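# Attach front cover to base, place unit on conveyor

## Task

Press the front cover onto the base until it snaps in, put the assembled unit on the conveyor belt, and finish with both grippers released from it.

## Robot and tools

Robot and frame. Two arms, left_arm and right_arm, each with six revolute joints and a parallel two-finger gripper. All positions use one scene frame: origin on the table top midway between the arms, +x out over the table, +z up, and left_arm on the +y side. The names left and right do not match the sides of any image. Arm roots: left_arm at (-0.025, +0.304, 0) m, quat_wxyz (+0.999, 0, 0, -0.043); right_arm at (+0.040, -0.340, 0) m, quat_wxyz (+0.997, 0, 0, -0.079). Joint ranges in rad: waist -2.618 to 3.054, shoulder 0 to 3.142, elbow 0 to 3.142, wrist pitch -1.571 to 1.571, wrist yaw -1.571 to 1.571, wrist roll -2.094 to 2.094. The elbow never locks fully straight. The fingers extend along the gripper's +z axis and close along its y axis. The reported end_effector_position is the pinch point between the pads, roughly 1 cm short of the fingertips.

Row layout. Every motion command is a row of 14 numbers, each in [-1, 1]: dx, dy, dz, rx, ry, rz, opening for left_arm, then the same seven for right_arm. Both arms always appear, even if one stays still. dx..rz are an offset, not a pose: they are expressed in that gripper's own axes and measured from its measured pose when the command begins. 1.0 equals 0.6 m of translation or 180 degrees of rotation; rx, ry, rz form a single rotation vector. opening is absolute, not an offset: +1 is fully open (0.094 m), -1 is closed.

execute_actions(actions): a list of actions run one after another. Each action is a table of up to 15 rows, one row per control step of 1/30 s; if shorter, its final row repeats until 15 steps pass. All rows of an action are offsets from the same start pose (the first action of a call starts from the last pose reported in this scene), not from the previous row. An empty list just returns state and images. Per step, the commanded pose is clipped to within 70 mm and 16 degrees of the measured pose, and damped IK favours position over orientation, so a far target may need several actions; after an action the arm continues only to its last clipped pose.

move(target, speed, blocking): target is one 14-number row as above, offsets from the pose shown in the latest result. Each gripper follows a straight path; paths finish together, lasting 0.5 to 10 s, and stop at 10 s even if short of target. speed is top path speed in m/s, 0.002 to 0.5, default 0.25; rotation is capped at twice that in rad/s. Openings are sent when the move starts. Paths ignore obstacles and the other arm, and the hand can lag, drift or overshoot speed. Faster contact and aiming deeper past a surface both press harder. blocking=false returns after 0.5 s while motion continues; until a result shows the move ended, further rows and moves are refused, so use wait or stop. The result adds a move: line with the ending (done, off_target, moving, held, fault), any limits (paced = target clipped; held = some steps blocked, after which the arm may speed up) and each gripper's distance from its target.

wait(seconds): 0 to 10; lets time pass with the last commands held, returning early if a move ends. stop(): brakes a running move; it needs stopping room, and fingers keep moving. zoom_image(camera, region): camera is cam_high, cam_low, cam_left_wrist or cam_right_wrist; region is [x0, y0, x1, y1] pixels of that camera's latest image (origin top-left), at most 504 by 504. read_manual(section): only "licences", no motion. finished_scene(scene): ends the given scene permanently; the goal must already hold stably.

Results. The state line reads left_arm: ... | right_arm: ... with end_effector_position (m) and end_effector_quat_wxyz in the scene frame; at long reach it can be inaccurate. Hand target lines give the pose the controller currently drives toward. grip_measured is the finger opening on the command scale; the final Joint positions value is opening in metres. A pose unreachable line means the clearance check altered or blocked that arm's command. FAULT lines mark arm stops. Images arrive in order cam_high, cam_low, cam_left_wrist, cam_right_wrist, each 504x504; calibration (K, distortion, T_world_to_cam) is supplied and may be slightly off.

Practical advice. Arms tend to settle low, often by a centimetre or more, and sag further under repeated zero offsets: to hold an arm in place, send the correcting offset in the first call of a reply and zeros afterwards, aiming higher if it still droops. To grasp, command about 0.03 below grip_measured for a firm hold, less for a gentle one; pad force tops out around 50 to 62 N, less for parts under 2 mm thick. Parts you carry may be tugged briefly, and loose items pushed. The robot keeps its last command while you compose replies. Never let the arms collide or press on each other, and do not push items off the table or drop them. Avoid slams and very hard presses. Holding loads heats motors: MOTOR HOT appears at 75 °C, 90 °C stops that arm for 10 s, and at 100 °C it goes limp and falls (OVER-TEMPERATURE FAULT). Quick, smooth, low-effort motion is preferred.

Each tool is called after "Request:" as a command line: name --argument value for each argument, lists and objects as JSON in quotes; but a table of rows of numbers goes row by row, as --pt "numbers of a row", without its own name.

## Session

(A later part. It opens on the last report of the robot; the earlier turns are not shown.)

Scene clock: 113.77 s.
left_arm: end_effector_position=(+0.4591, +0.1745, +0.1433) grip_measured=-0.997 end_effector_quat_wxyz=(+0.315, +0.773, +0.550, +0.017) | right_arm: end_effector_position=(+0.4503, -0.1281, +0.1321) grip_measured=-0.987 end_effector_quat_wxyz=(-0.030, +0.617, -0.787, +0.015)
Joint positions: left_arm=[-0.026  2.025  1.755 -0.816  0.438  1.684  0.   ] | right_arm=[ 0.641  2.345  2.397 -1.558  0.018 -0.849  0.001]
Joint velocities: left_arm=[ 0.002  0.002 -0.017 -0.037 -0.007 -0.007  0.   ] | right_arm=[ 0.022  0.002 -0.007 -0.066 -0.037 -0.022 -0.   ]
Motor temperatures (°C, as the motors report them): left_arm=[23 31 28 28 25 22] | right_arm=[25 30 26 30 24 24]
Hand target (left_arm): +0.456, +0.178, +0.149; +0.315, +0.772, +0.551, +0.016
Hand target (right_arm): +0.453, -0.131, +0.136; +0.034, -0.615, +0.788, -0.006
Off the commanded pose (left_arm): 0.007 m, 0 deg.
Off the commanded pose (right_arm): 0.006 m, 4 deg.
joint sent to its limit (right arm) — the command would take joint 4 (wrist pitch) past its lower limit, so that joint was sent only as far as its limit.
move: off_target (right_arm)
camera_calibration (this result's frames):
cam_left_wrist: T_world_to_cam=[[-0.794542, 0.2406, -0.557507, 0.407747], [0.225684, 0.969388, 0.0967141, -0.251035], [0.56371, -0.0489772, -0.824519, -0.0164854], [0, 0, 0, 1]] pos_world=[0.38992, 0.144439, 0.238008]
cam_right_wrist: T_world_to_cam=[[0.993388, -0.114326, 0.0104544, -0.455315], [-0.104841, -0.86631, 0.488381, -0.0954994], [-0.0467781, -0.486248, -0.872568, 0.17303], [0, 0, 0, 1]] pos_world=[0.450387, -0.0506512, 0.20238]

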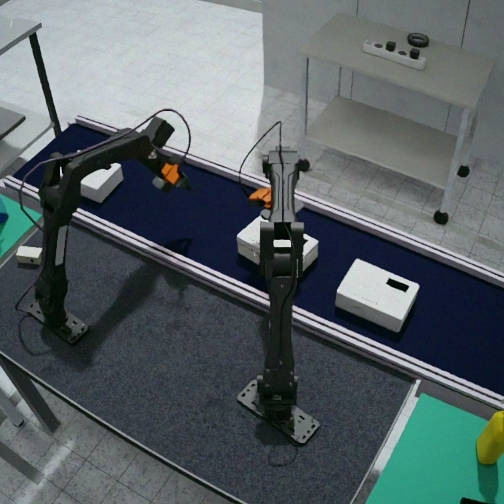

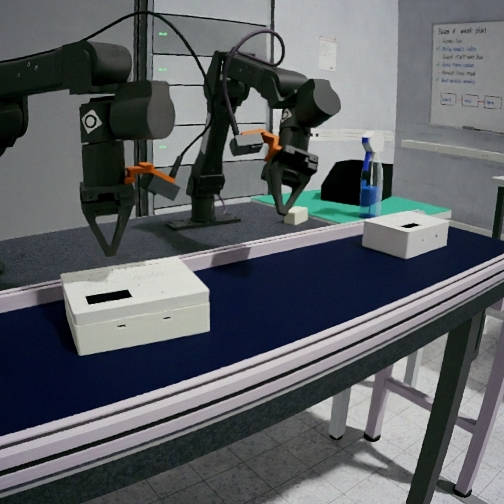

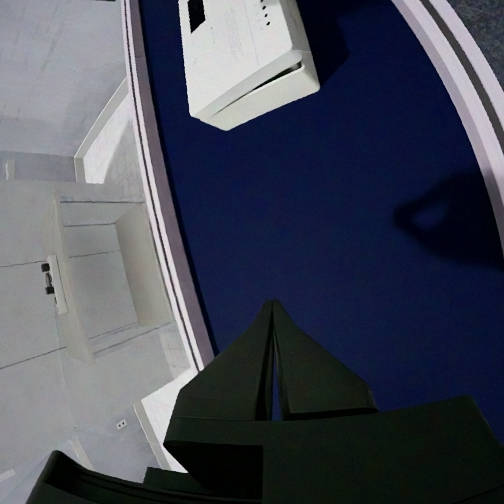

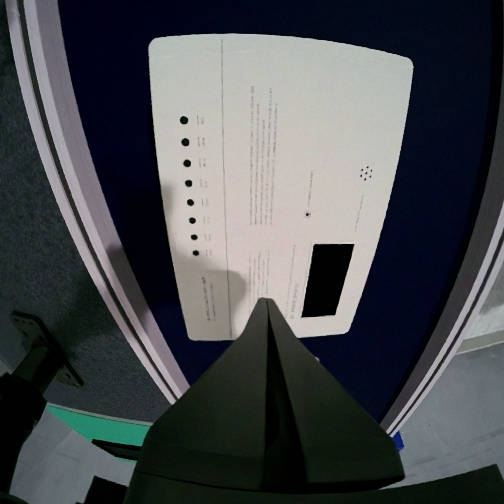

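Request:
zoom_image --camera "cam_left_wrist" --region '[170, 0, 350, 140]'

Request:
zoom_image --camera "cam_high" --region '[220, 200, 340, 290]'

Region (170, 0, 350, 140) of cam_left_wrist's 504x504 image, scaled by 2.800, with more detail than that image has.

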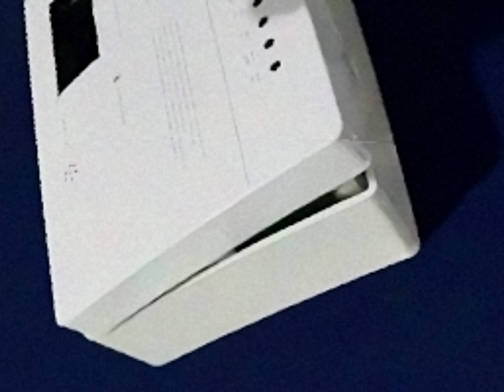

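Region (220, 200, 340, 290) of cam_high's 504x504 image, scaled by 4.200, with more detail than that image has; it fills the top 378 rows of this view, and the rest is white.

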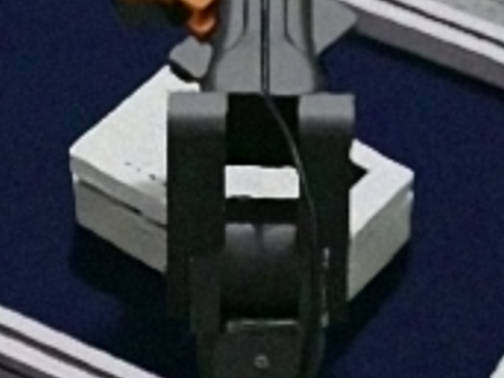

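Request:
zoom_image --camera "cam_low" --region '[40, 250, 140, 360]'

Region (40, 250, 140, 360) of cam_low's 504x504 image, scaled by 4.582, with more detail than that image has; it fills the left 458 columns of this view, and the rest is white.

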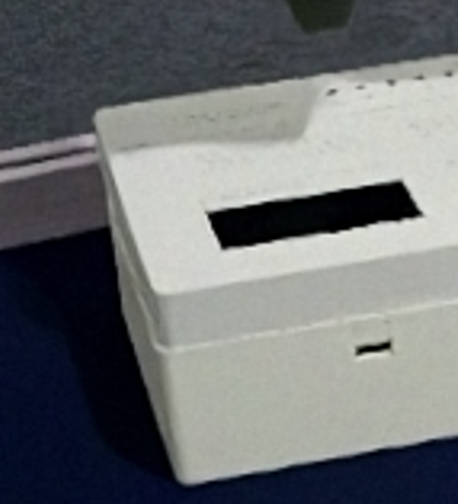

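Request:
move --target '[0,0,-0.012,0,0,0,-1, 0.158,0.032,0.027,-0.02,0.01,0,-1]' --speed 0.2

Request:
move --target '[0,0,0,0,0,0,-1, 0,0,0.042,0,0,0,-1]' --speed 0.1

Scene clock: 115.60 s.
left_arm: end_effector_position=(+0.4591, +0.1747, +0.1433) grip_measured=-0.997 end_effector_quat_wxyz=(+0.315, +0.774, +0.549, +0.018) | right_arm: end_effector_position=(+0.4107, -0.2166, +0.1070) grip_measured=-0.987 end_effector_quat_wxyz=(-0.016, -0.614, +0.789, -0.004)
Joint positions: left_arm=[-0.026  2.025  1.755 -0.816  0.437  1.688  0.   ] | right_arm=[ 0.486  2.066  1.844 -1.375  0.018 -0.994  0.001]
Joint velocities: left_arm=[-0.002 -0.007  0.002 -0.007 -0.007 -0.037  0.   ] | right_arm=[-0.017 -0.007 -0.007  0.037 -0.066 -0.11   0.001]
Motor temperatures (°C, as the motors report them): left_arm=[23 31 28 27 25 22] | right_arm=[25 30 26 30 24 24]
Hand target (left_arm): +0.457, +0.178, +0.149; +0.315, +0.773, +0.550, +0.017
Hand target (right_arm): +0.410, -0.215, +0.112; -0.003, -0.617, +0.787, -0.000
Off the commanded pose (left_arm): 0.007 m, 0 deg.
Off the commanded pose (right_arm): 0.005 m, 2 deg.
move: done
camera_calibration (this result's frames):
cam_left_wrist: T_world_to_cam=[[-0.792872, 0.243957, -0.558425, 0.406488], [0.227943, 0.968577, 0.0994971, -0.252509], [0.565151, -0.0484006, -0.823567, -0.0174726], [0, 0, 0, 1]] pos_world=[0.389725, 0.144563, 0.237727]
cam_right_wrist: T_world_to_cam=[[0.989813, -0.124451, -0.0691519, -0.418044], [-0.0693145, -0.845492, 0.529471, -0.178599], [-0.124361, -0.519284, -0.845505, 0.128091], [0, 0, 0, 1]] pos_world=[0.417335, -0.136514, 0.173956]

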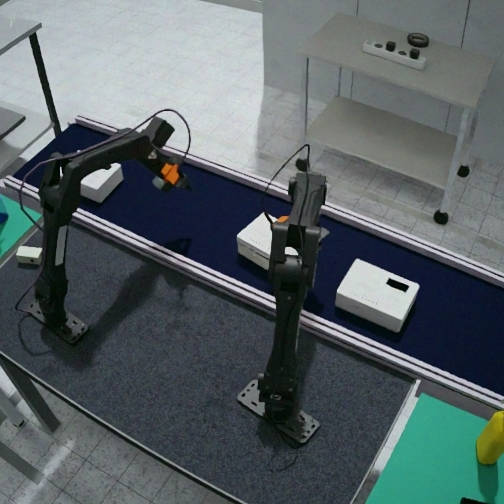

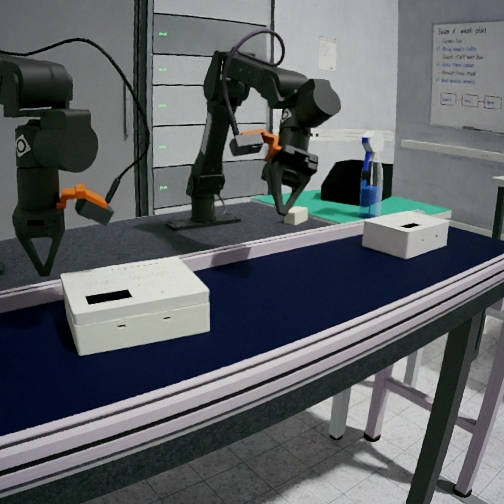

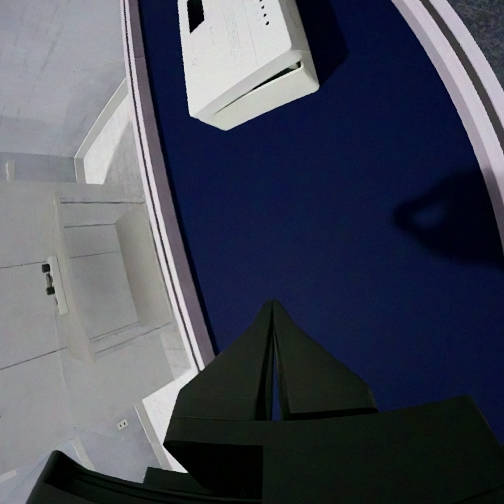

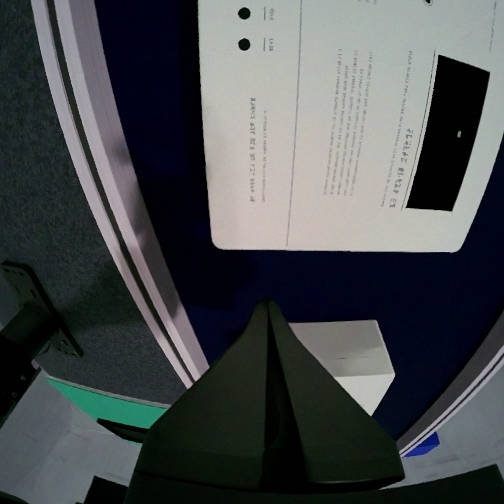

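Scene clock: 116.53 s.
left_arm: end_effector_position=(+0.4592, +0.1750, +0.1431) grip_measured=-0.997 end_effector_quat_wxyz=(+0.314, +0.774, +0.549, +0.019) | right_arm: end_effector_position=(+0.4109, -0.2166, +0.0861) grip_measured=-0.987 end_effector_quat_wxyz=(-0.014, -0.614, +0.789, -0.005)
Joint positions: left_arm=[-0.026  2.025  1.755 -0.816  0.435  1.688  0.   ] | right_arm=[ 0.486  2.066  1.76  -1.289  0.018 -0.994  0.001]
Joint velocities: left_arm=[ 0.007 -0.017 -0.002 -0.022 -0.037 -0.022 -0.001] | right_arm=[ 0.007  0.002 -0.012  0.022 -0.066 -0.007 -0.   ]
Motor temperatures (°C, as the motors report them): left_arm=[23 31 28 27 25 22] | right_arm=[25 30 26 30 24 24]
Hand target (left_arm): +0.459, +0.175, +0.143; +0.314, +0.774, +0.549, +0.018
Hand target (right_arm): +0.410, -0.217, +0.082; -0.016, -0.614, +0.789, -0.004
Off the commanded pose (left_arm): 0.000 m, 0 deg.
Off the commanded pose (right_arm): 0.004 m, 0 deg.
move: done
camera_calibration (this result's frames):
cam_left_wrist: T_world_to_cam=[[-0.792985, 0.244188, -0.558165, 0.406398], [0.227063, 0.968612, 0.101164, -0.252649], [0.565348, -0.0465169, -0.82354, -0.0180434], [0, 0, 0, 1]] pos_world=[0.389835, 0.144642, 0.237536]
cam_right_wrist: T_world_to_cam=[[0.989985, -0.124393, -0.0667557, -0.419904], [-0.0706521, -0.845946, 0.528568, -0.166906], [-0.122222, -0.518558, -0.846262, 0.10974], [0, 0, 0, 1]] pos_world=[0.417319, -0.136519, 0.153059]

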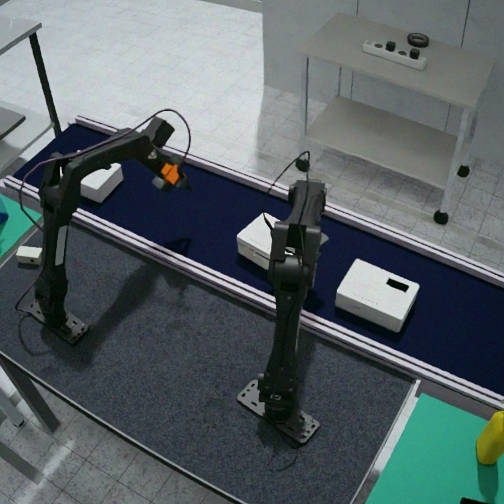

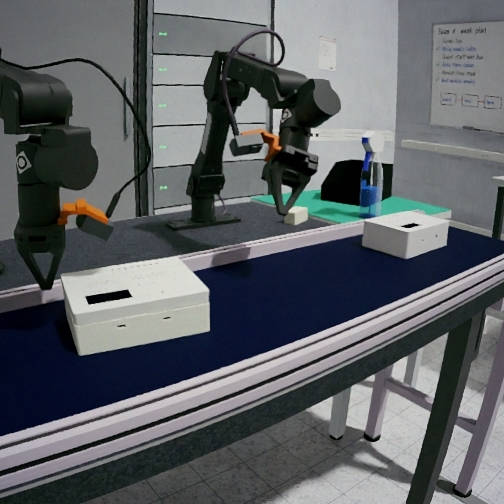

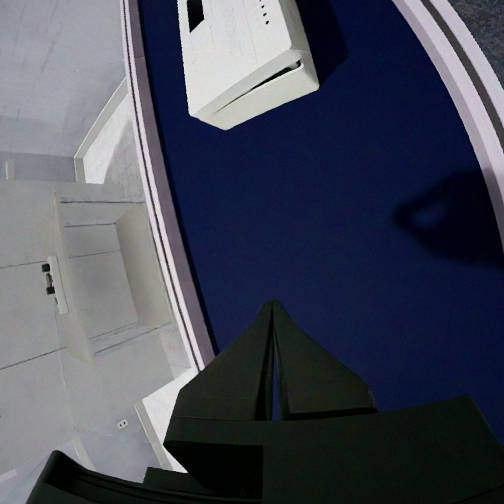

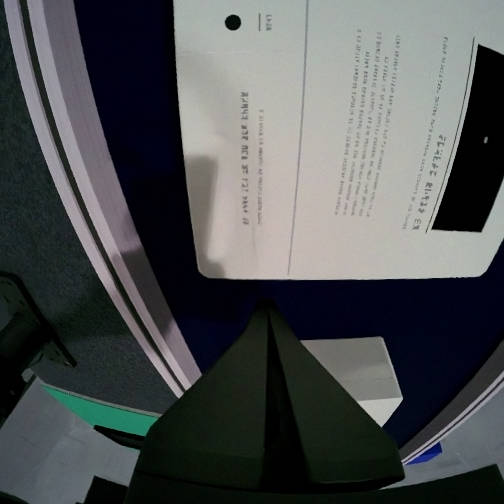

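Request:
move --target '[0,0,-0.012,0,0,0,-1, -0.027,0.004,0.012,0,0,0,-1]' --speed 0.03

Request:
zoom_image --camera "cam_left_wrist" --region '[170, 0, 350, 140]'

Scene clock: 117.60 s.
left_arm: end_effector_position=(+0.4593, +0.1751, +0.1431) grip_measured=-0.997 end_effector_quat_wxyz=(+0.314, +0.775, +0.548, +0.019) | right_arm: end_effector_position=(+0.4072, -0.2073, +0.0776) grip_measured=-0.987 end_effector_quat_wxyz=(-0.025, -0.614, +0.789, -0.002)
Joint positions: left_arm=[-0.026  2.025  1.755 -0.816  0.434  1.691  0.   ] | right_arm=[ 0.512  2.089  1.76  -1.288  0.019 -0.968  0.001]
Joint velocities: left_arm=[ 0.002 -0.012 -0.017  0.037  0.066 -0.051  0.   ] | right_arm=[-0.007 -0.007 -0.007 -0.081 -0.007 -0.066  0.001]
Motor temperatures (°C, as the motors report them): left_arm=[23 31 28 27 25 22] | right_arm=[25 30 26 30 24 24]
Hand target (left_arm): +0.457, +0.178, +0.149; +0.314, +0.774, +0.549, +0.019
Hand target (right_arm): +0.412, -0.200, +0.079; -0.014, -0.614, +0.789, -0.004
Off the commanded pose (left_arm): 0.007 m, 0 deg.
Off the commanded pose (right_arm): 0.009 m, 1 deg.
move: done
camera_calibration (this result's frames):
cam_left_wrist: T_world_to_cam=[[-0.791286, 0.247502, -0.559115, 0.405148], [0.229492, 0.967779, 0.103615, -0.25409], [0.566745, -0.0463232, -0.82259, -0.0189141], [0, 0, 0, 1]] pos_world=[0.389619, 0.144752, 0.237293]
cam_right_wrist: T_world_to_cam=[[0.988543, -0.124994, -0.0846113, -0.413785], [-0.0604236, -0.841399, 0.537025, -0.158697], [-0.138317, -0.52576, -0.839312, 0.111434], [0, 0, 0, 1]] pos_world=[0.414868, -0.126661, 0.143741]

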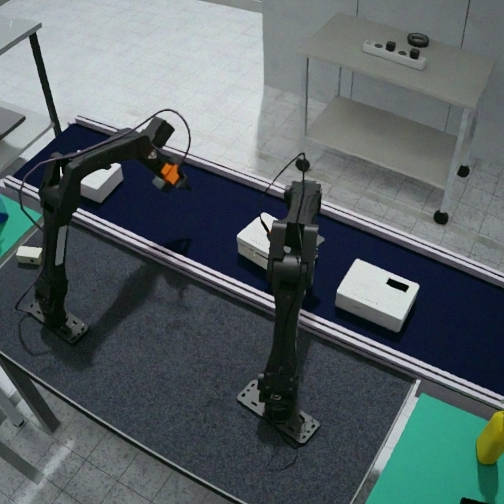

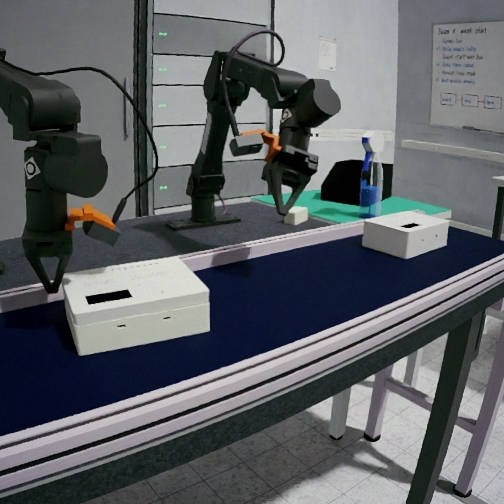

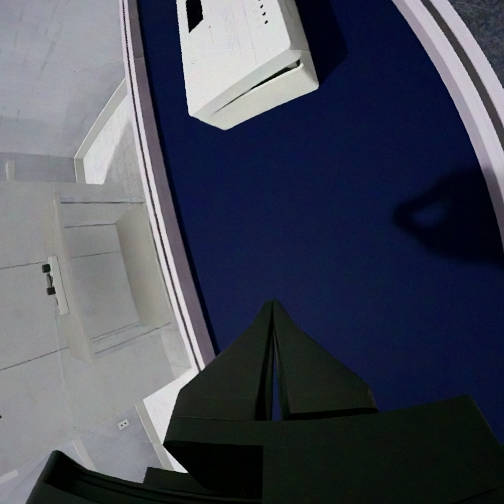

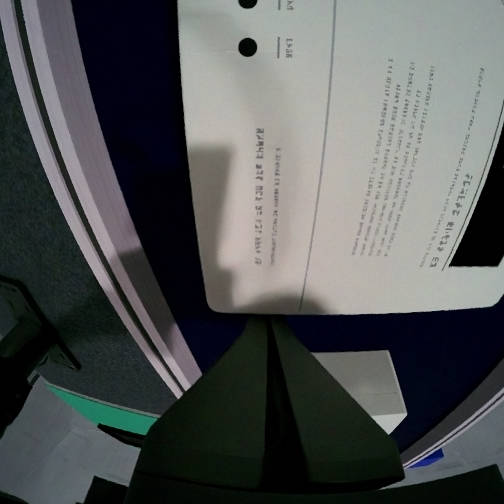

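Region (170, 0, 350, 140) of cam_left_wrist's 504x504 image, scaled by 2.800, with more detail than that image has.

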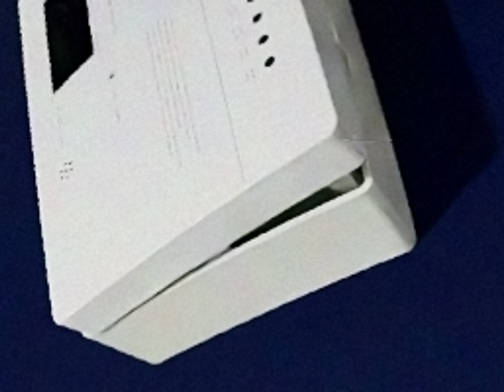

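Near contact. Push a bit more.

Request:
move --target '[0,0,-0.012,0,0,0,-1, -0.018,-0.002,-0.003,0,0,0,-1]' --speed 0.02

Request:
zoom_image --camera "cam_left_wrist" --region '[170, 0, 350, 140]'

Scene clock: 118.47 s.
left_arm: end_effector_position=(+0.4593, +0.1752, +0.1430) grip_measured=-0.997 end_effector_quat_wxyz=(+0.313, +0.777, +0.546, +0.020) | right_arm: end_effector_position=(+0.4087, -0.2080, +0.0765) grip_measured=-0.987 end_effector_quat_wxyz=(-0.031, -0.610, +0.792, -0.004)
Joint positions: left_arm=[-0.026  2.025  1.755 -0.816  0.433  1.695  0.   ] | right_arm=[ 0.512  2.105  1.78  -1.302  0.026 -0.959  0.001]
Joint velocities: left_arm=[ 0.002 -0.002  0.007 -0.037 -0.066  0.007  0.   ] | right_arm=[-0.017  0.017  0.007 -0.022  0.007 -0.037 -0.001]
Motor temperatures (°C, as the motors report them): left_arm=[23 31 28 27 25 22] | right_arm=[25 30 26 30 24 24]
Hand target (left_arm): +0.457, +0.178, +0.149; +0.314, +0.775, +0.548, +0.020
Hand target (right_arm): +0.411, -0.197, +0.079; -0.024, -0.614, +0.789, -0.002
Off the commanded pose (left_arm): 0.007 m, 0 deg.
Off the commanded pose (right_arm): 0.011 m, 1 deg.
move: off_target (right_arm)
camera_calibration (this result's frames):
cam_left_wrist: T_world_to_cam=[[-0.789577, 0.250814, -0.560054, 0.403891], [0.231916, 0.966935, 0.10607, -0.255526], [0.568139, -0.0461351, -0.821638, -0.0197824], [0, 0, 0, 1]] pos_world=[0.389403, 0.144863, 0.23705]
cam_right_wrist: T_world_to_cam=[[0.986796, -0.134584, -0.0901197, -0.416339], [-0.0640375, -0.83524, 0.546144, -0.156625], [-0.148774, -0.533161, -0.83283, 0.112652], [0, 0, 0, 1]] pos_world=[0.417572, -0.12679, 0.141839]

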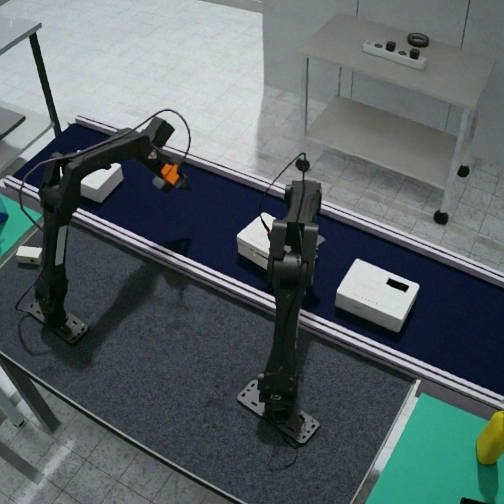

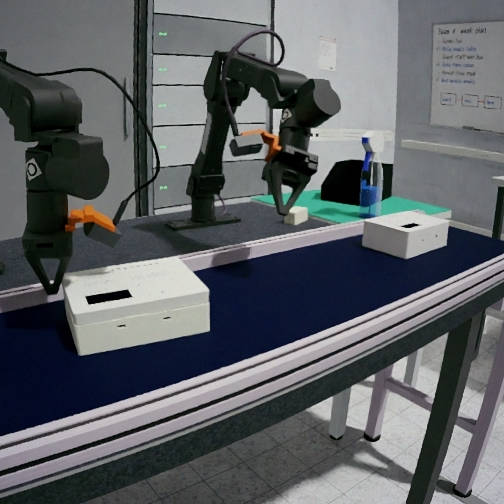

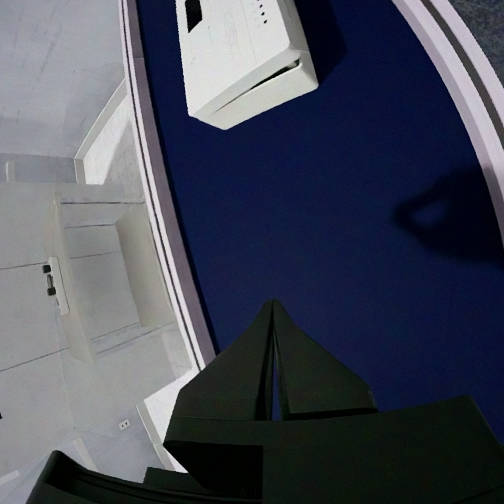

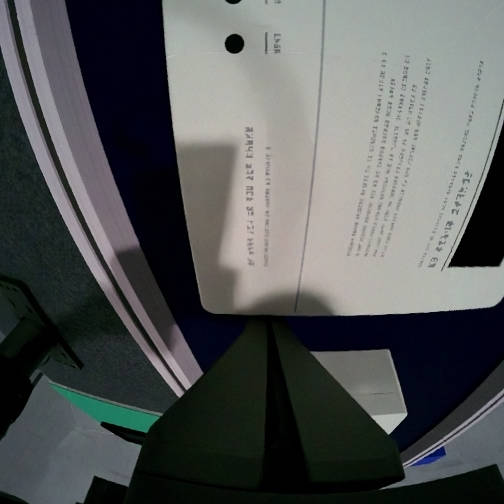

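Region (170, 0, 350, 140) of cam_left_wrist's 504x504 image, scaled by 2.800, with more detail than that image has.

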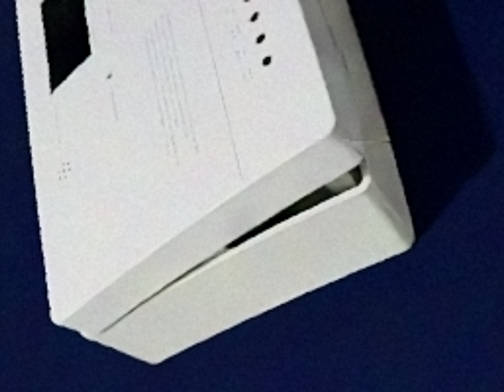

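Request:
move --target '[0,0,-0.012,0,0,0,-1, -0.032,0.0,-0.005,0,0,0,-1]' --speed 0.02

Request:
zoom_image --camera "cam_left_wrist" --region '[170, 0, 350, 140]'

Scene clock: 119.80 s.
left_arm: end_effector_position=(+0.4594, +0.1753, +0.1430) grip_measured=-0.997 end_effector_quat_wxyz=(+0.313, +0.778, +0.545, +0.021) | right_arm: end_effector_position=(+0.4102, -0.1998, +0.0765) grip_measured=-0.987 end_effector_quat_wxyz=(-0.039, -0.608, +0.793, -0.007)
Joint positions: left_arm=[-0.026  2.025  1.755 -0.816  0.433  1.699  0.   ] | right_arm=[ 0.534  2.139  1.832 -1.335  0.035 -0.933  0.001]
Joint velocities: left_arm=[-0.002  0.012 -0.007  0.022 -0.037 -0.037  0.001] | right_arm=[ 0.012  0.002 -0.002  0.051  0.037  0.095  0.   ]
Motor temperatures (°C, as the motors report them): left_arm=[23 31 28 27 25 22] | right_arm=[25 30 26 30 24 24]
Hand target (left_arm): +0.457, +0.178, +0.149; +0.314, +0.776, +0.546, +0.020
Hand target (right_arm): +0.414, -0.189, +0.079; -0.030, -0.610, +0.792, -0.004
Off the commanded pose (left_arm): 0.007 m, 0 deg.
Off the commanded pose (right_arm): 0.011 m, 1 deg.
move: off_target (right_arm)
camera_calibration (this result's frames):
cam_left_wrist: T_world_to_cam=[[-0.787859, 0.254125, -0.560979, 0.402627], [0.234335, 0.966079, 0.108527, -0.256958], [0.56953, -0.0459528, -0.820685, -0.0206482], [0, 0, 0, 1]] pos_world=[0.389188, 0.144975, 0.236807]
cam_right_wrist: T_world_to_cam=[[0.98535, -0.139523, -0.0980715, -0.416454], [-0.0613949, -0.826707, 0.559273, -0.150043], [-0.159108, -0.545059, -0.823162, 0.118332], [0, 0, 0, 1]] pos_world=[0.419969, -0.117649, 0.140479]

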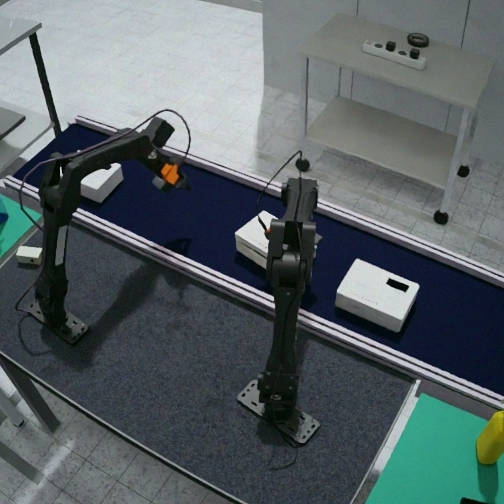

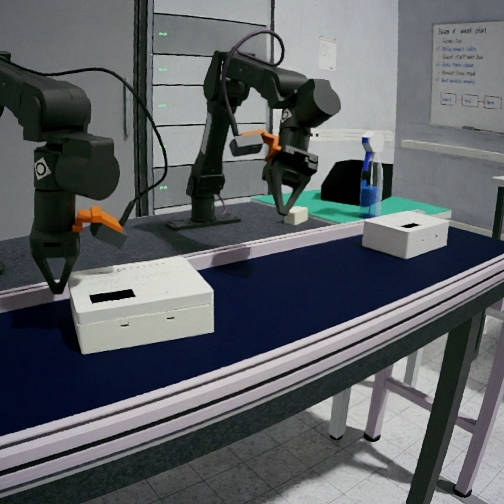

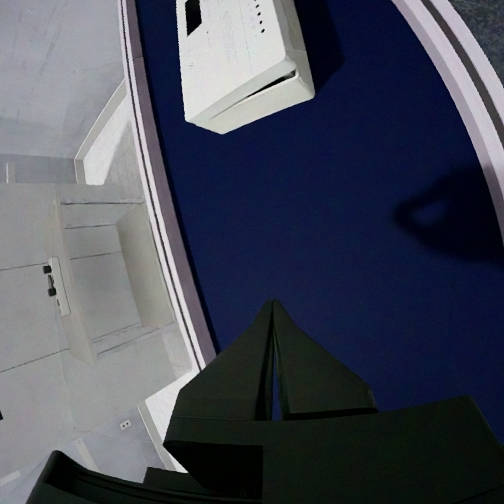

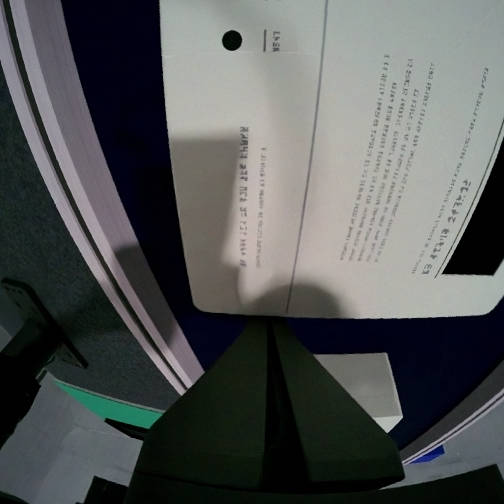

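Region (170, 0, 350, 140) of cam_left_wrist's 504x504 image, scaled by 2.800, with more detail than that image has.

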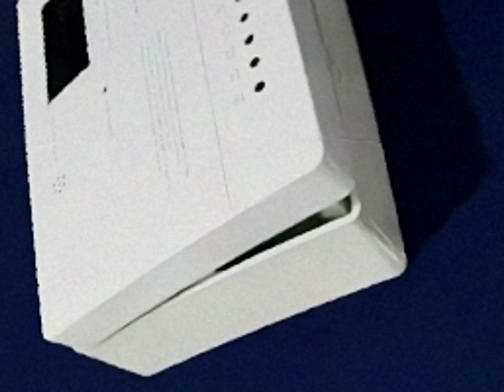

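Request:
move --target '[-0.184,-0.06,0.225,0,-0.14,0,-1, 0.003,0,-0.004,0,0,0,-1]' --speed 0.2

Scene clock: 122.23 s.
left_arm: end_effector_position=(+0.4387, +0.0315, +0.0476) grip_measured=-0.997 end_effector_quat_wxyz=(+0.419, +0.768, +0.465, -0.135) | right_arm: end_effector_position=(+0.4102, -0.2000, +0.0765) grip_measured=-0.987 end_effector_quat_wxyz=(-0.039, -0.608, +0.793, -0.007)
Joint positions: left_arm=[-0.221  2.25   1.566 -0.302  0.745  1.512  0.   ] | right_arm=[ 0.534  2.14   1.832 -1.335  0.035 -0.931  0.001]
Joint velocities: left_arm=[-0.002 -0.012  0.007  0.022 -0.037  0.007 -0.001] | right_arm=[-0.002 -0.017 -0.007 -0.022  0.051  0.007 -0.   ]
Motor temperatures (°C, as the motors report them): left_arm=[23 31 28 27 25 22] | right_arm=[25 30 27 29 24 24]
Hand target (left_arm): +0.433, +0.027, +0.048; +0.422, +0.764, +0.464, -0.150
Hand target (right_arm): +0.410, -0.201, +0.079; -0.039, -0.608, +0.793, -0.007
Off the commanded pose (left_arm): 0.008 m, 2 deg.
Off the commanded pose (right_arm): 0.003 m, 0 deg.
move: done
camera_calibration (this result's frames):
cam_left_wrist: T_world_to_cam=[[-0.779832, 0.229987, -0.582209, 0.367613], [0.4316, 0.871198, -0.233956, -0.170035], [0.453413, -0.433728, -0.778651, -0.0326565], [0, 0, 0, 1]] pos_world=[0.374871, 0.0494238, 0.148819]
cam_right_wrist: T_world_to_cam=[[0.985146, -0.141059, -0.0979275, -0.416751], [-0.0626145, -0.826095, 0.560041, -0.14956], [-0.159896, -0.54559, -0.822657, 0.118411], [0, 0, 0, 1]] pos_world=[0.42013, -0.117734, 0.14036]

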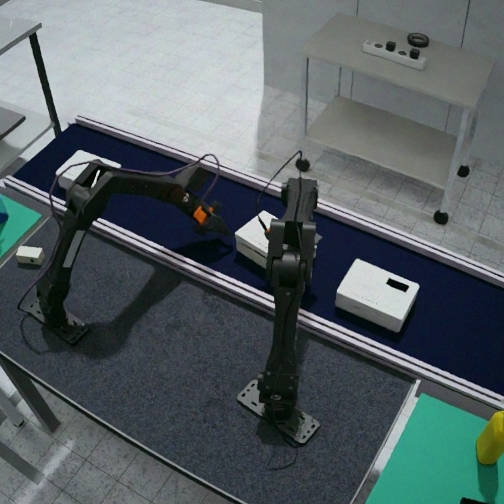

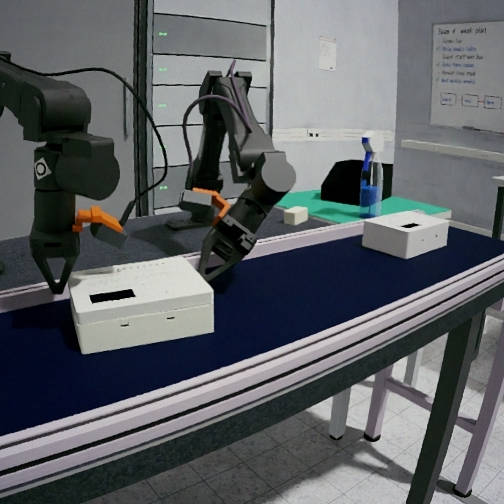

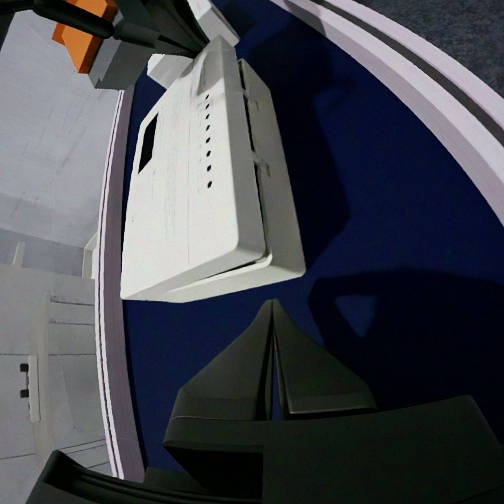

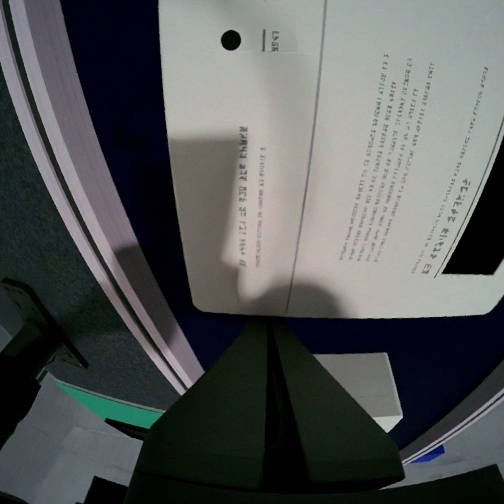

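Request:
zoom_image --camera "cam_left_wrist" --region '[190, 40, 330, 310]'

Region (190, 40, 330, 310) of cam_left_wrist's 504x504 image, scaled by 1.867, with more detail than that image has; it fills the left 261 columns of this view, and the rest is white.

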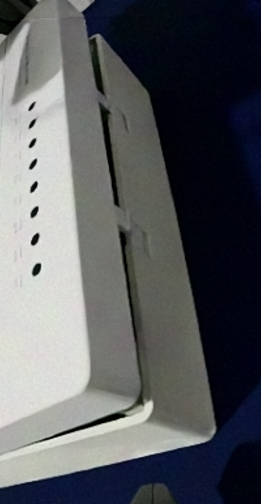

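Request:
zoom_image --camera "cam_left_wrist" --region '[220, 50, 300, 200]'

Region (220, 50, 300, 200) of cam_left_wrist's 504x504 image, scaled by 3.360, with more detail than that image has; it fills the left 269 columns of this view, and the rest is white.

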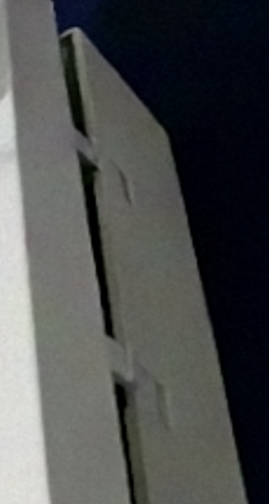

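Request:
move --target '[0.029,0.102,0.048,0,0,0,-1, 0,0,-0.004,0,0,0,-1]' --speed 0.12

Scene clock: 125.37 s.
left_arm: end_effector_position=(+0.5073, +0.0112, +0.0512) grip_measured=-0.997 end_effector_quat_wxyz=(+0.425, +0.767, +0.464, -0.124) | right_arm: end_effector_position=(+0.4102, -0.2000, +0.0765) grip_measured=-0.987 end_effector_quat_wxyz=(-0.039, -0.608, +0.793, -0.007)
Joint positions: left_arm=[-0.221  2.517  2.053 -0.497  0.734  1.506  0.   ] | right_arm=[ 0.534  2.14   1.832 -1.335  0.036 -0.931  0.001]
Joint velocities: left_arm=[-0.002 -0.007  0.002 -0.051 -0.007  0.037 -0.001] | right_arm=[ 0.012 -0.017  0.007 -0.037 -0.095  0.051  0.001]
Motor temperatures (°C, as the motors report them): left_arm=[23 31 28 27 25 22] | right_arm=[25 30 26 29 24 24]
Hand target (left_arm): +0.504, +0.007, +0.050; +0.419, +0.768, +0.466, -0.135
Hand target (right_arm): +0.410, -0.200, +0.079; -0.039, -0.608, +0.793, -0.007
Off the commanded pose (left_arm): 0.006 m, 1 deg.
Off the commanded pose (right_arm): 0.002 m, 0 deg.
move: done
camera_calibration (this result's frames):
cam_left_wrist: T_world_to_cam=[[-0.768619, 0.221818, -0.600018, 0.423249], [0.428119, 0.875309, -0.224829, -0.179952], [0.47533, -0.429687, -0.767744, -0.0814419], [0, 0, 0, 1]] pos_world=[0.44107, 0.0286346, 0.150972]
cam_right_wrist: T_world_to_cam=[[0.985164, -0.141066, -0.0977401, -0.416808], [-0.06267, -0.825899, 0.560325, -0.149572], [-0.159766, -0.545886, -0.822486, 0.118257], [0, 0, 0, 1]] pos_world=[0.420143, -0.117774, 0.140335]

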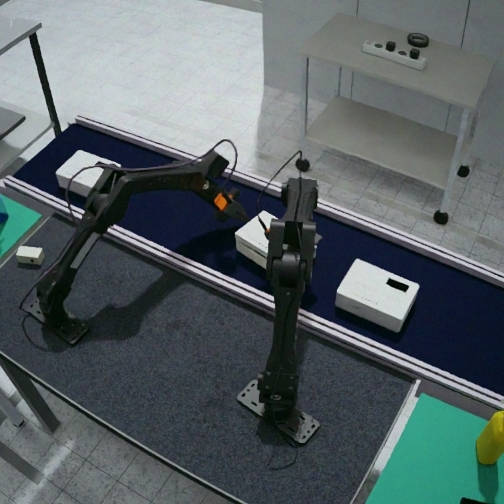

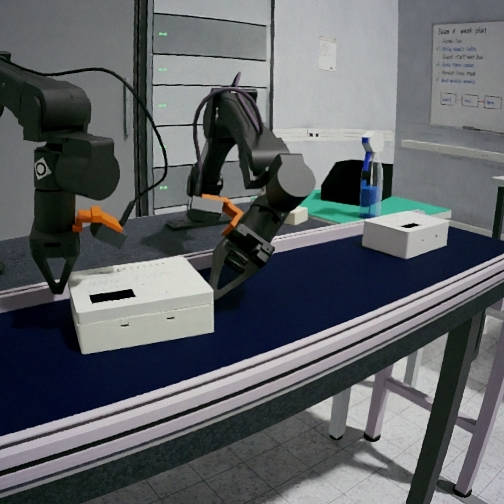

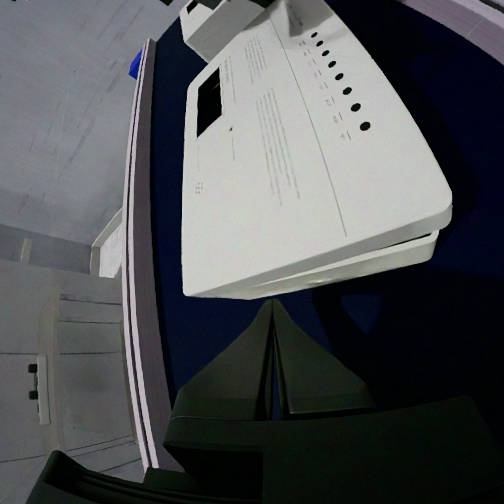

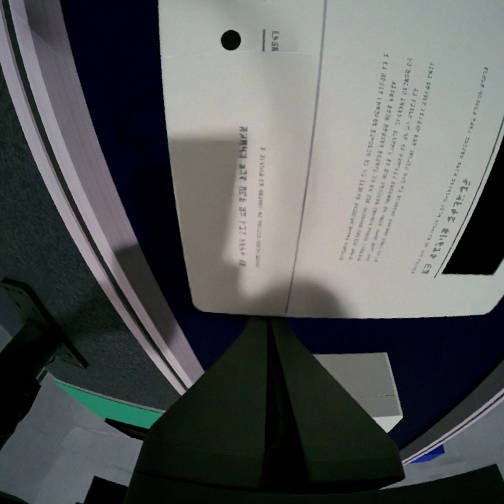

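Request:
move --target '[0,0,0,0,0,0,-1, 0.02,0.0,-0.004,0,0,0.85,-1]' --speed 0.5

Scene clock: 129.13 s.
left_arm: end_effector_position=(+0.5070, +0.0118, +0.0502) grip_measured=-0.997 end_effector_quat_wxyz=(+0.423, +0.767, +0.466, -0.124) | right_arm: end_effector_position=(+0.4072, -0.2048, +0.0731) grip_measured=-0.987 end_effector_quat_wxyz=(-0.007, +0.618, +0.785, -0.047)
Joint positions: left_arm=[-0.221  2.517  2.053 -0.5    0.731  1.506  0.   ] | right_arm=[ 0.525  2.138  1.815 -1.335  0.035  1.702  0.001]
Joint velocities: left_arm=[-0.012 -0.007  0.012  0.022  0.066  0.037 -0.   ] | right_arm=[-0.002 -0.002  0.017 -0.051 -0.081  0.022 -0.   ]
Motor temperatures (°C, as the motors report them): left_arm=[23 32 28 28 25 22] | right_arm=[25 31 26 29 24 24]
Hand target (left_arm): +0.507, +0.011, +0.051; +0.425, +0.767, +0.464, -0.124
Hand target (right_arm): +0.407, -0.211, +0.080; -0.002, +0.629, +0.776, -0.040
Off the commanded pose (left_arm): 0.001 m, 0 deg.
Off the commanded pose (right_arm): 0.009 m, 2 deg.
move: done
camera_calibration (this result's frames):
cam_left_wrist: T_world_to_cam=[[-0.77095, 0.22266, -0.596707, 0.423324], [0.425864, 0.876872, -0.223016, -0.179457], [0.473579, -0.42605, -0.770847, -0.0808059], [0, 0, 0, 1]] pos_world=[0.441054, 0.0286765, 0.15029]
cam_right_wrist: T_world_to_cam=[[-0.934319, -0.354776, 0.0343746, 0.313341], [-0.297005, 0.828223, 0.475221, 0.288639], [-0.197067, 0.433799, -0.879195, 0.332354], [0, 0, 0, 1]] pos_world=[0.443984, -0.272066, 0.144266]

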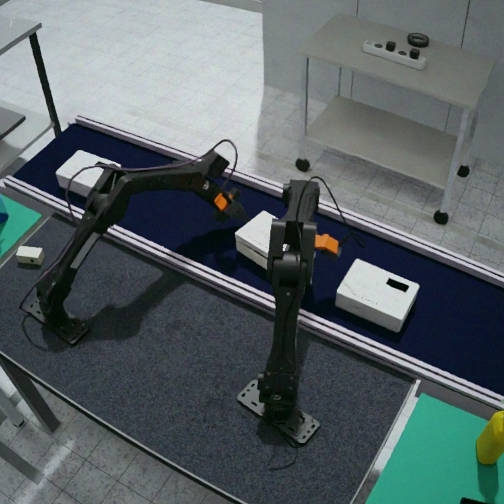

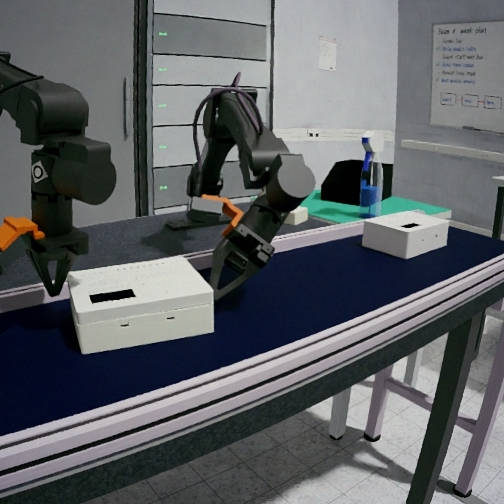

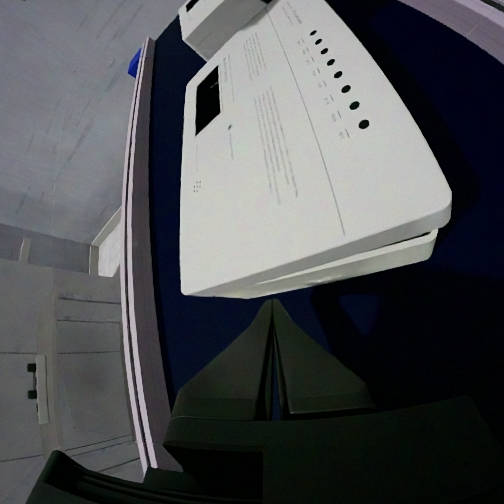

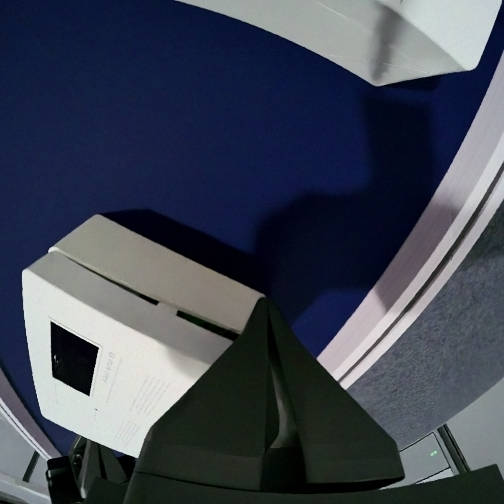

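Request:
move --target '[-0.037,0.044,0.068,0,0,0,-1, 0.089,-0.017,-0.011,0,0,0,-1]' --speed 0.05

Scene clock: 131.03 s.
left_arm: end_effector_position=(+0.5435, -0.0175, +0.0520) grip_measured=-0.997 end_effector_quat_wxyz=(+0.430, +0.764, +0.473, -0.087) | right_arm: end_effector_position=(+0.3773, -0.1689, +0.0746) grip_measured=-0.987 end_effector_quat_wxyz=(-0.012, +0.616, +0.784, -0.072)
Joint positions: left_arm=[-0.266  2.687  2.372 -0.562  0.644  1.441  0.   ] | right_arm=[ 0.643  2.138  1.815 -1.388  0.037  1.819  0.001]
Joint velocities: left_arm=[-0.007  0.017  0.032 -0.095 -0.051 -0.037 -0.001] | right_arm=[-0.007 -0.012  0.002 -0.066 -0.081  0.007  0.001]
Motor temperatures (°C, as the motors report them): left_arm=[23 32 28 28 26 22] | right_arm=[25 31 26 29 24 24]
Hand target (left_arm): +0.525, -0.038, +0.051; +0.424, +0.767, +0.466, -0.123
Hand target (right_arm): +0.385, -0.155, +0.079; -0.008, +0.618, +0.785, -0.045
Off the commanded pose (left_arm): 0.028 m, 4 deg.
Off the commanded pose (right_arm): 0.016 m, 3 deg.
move: off_target (left_arm, right_arm)
camera_calibration (this result's frames):
cam_left_wrist: T_world_to_cam=[[-0.746405, 0.200086, -0.634701, 0.447252], [0.394936, 0.900809, -0.180468, -0.153915], [0.535635, -0.385369, -0.751389, -0.14325], [0, 0, 0, 1]] pos_world=[0.471347, -0.00604533, 0.148458]
cam_right_wrist: T_world_to_cam=[[-0.931483, -0.354418, 0.0820231, 0.293508], [-0.28048, 0.843271, 0.458504, 0.246783], [-0.23167, 0.404083, -0.884899, 0.320643], [0, 0, 0, 1]] pos_world=[0.416898, -0.233647, 0.146511]

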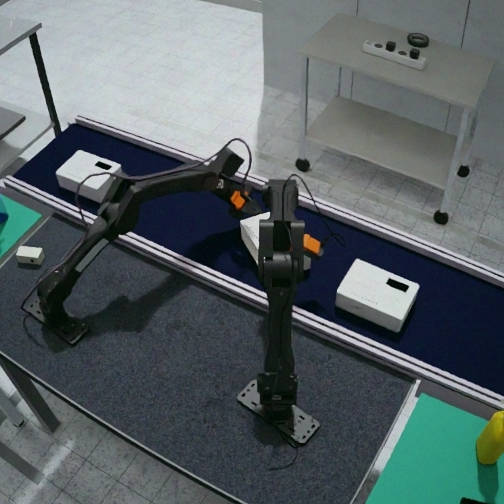

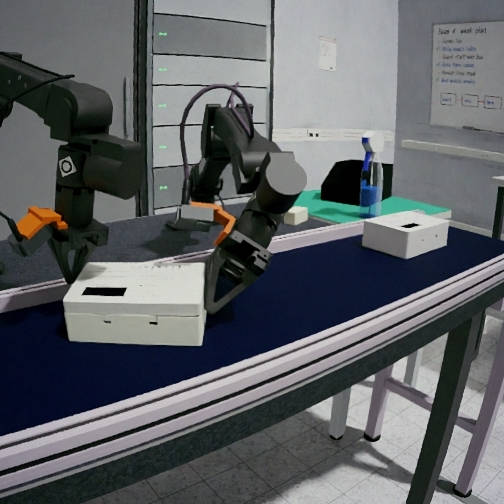

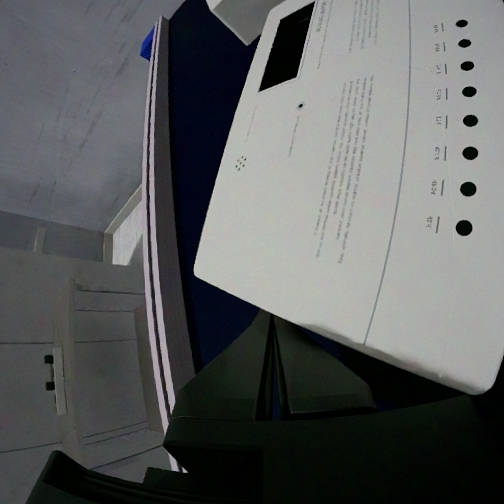

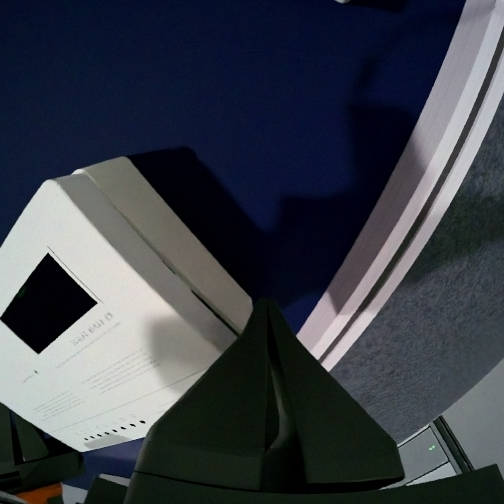

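Request:
zoom_image --camera "cam_low" --region '[40, 240, 240, 360]'

Region (40, 240, 240, 360) of cam_low's 504x504 image, scaled by 2.520, with more detail than that image has; it fills the top 302 rows of this view, and the rest is white.

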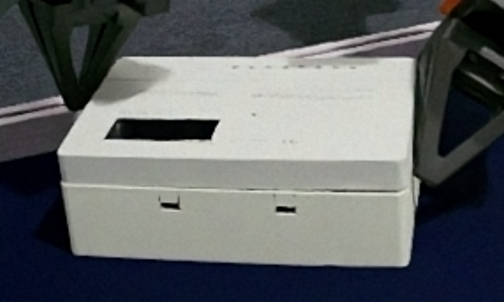

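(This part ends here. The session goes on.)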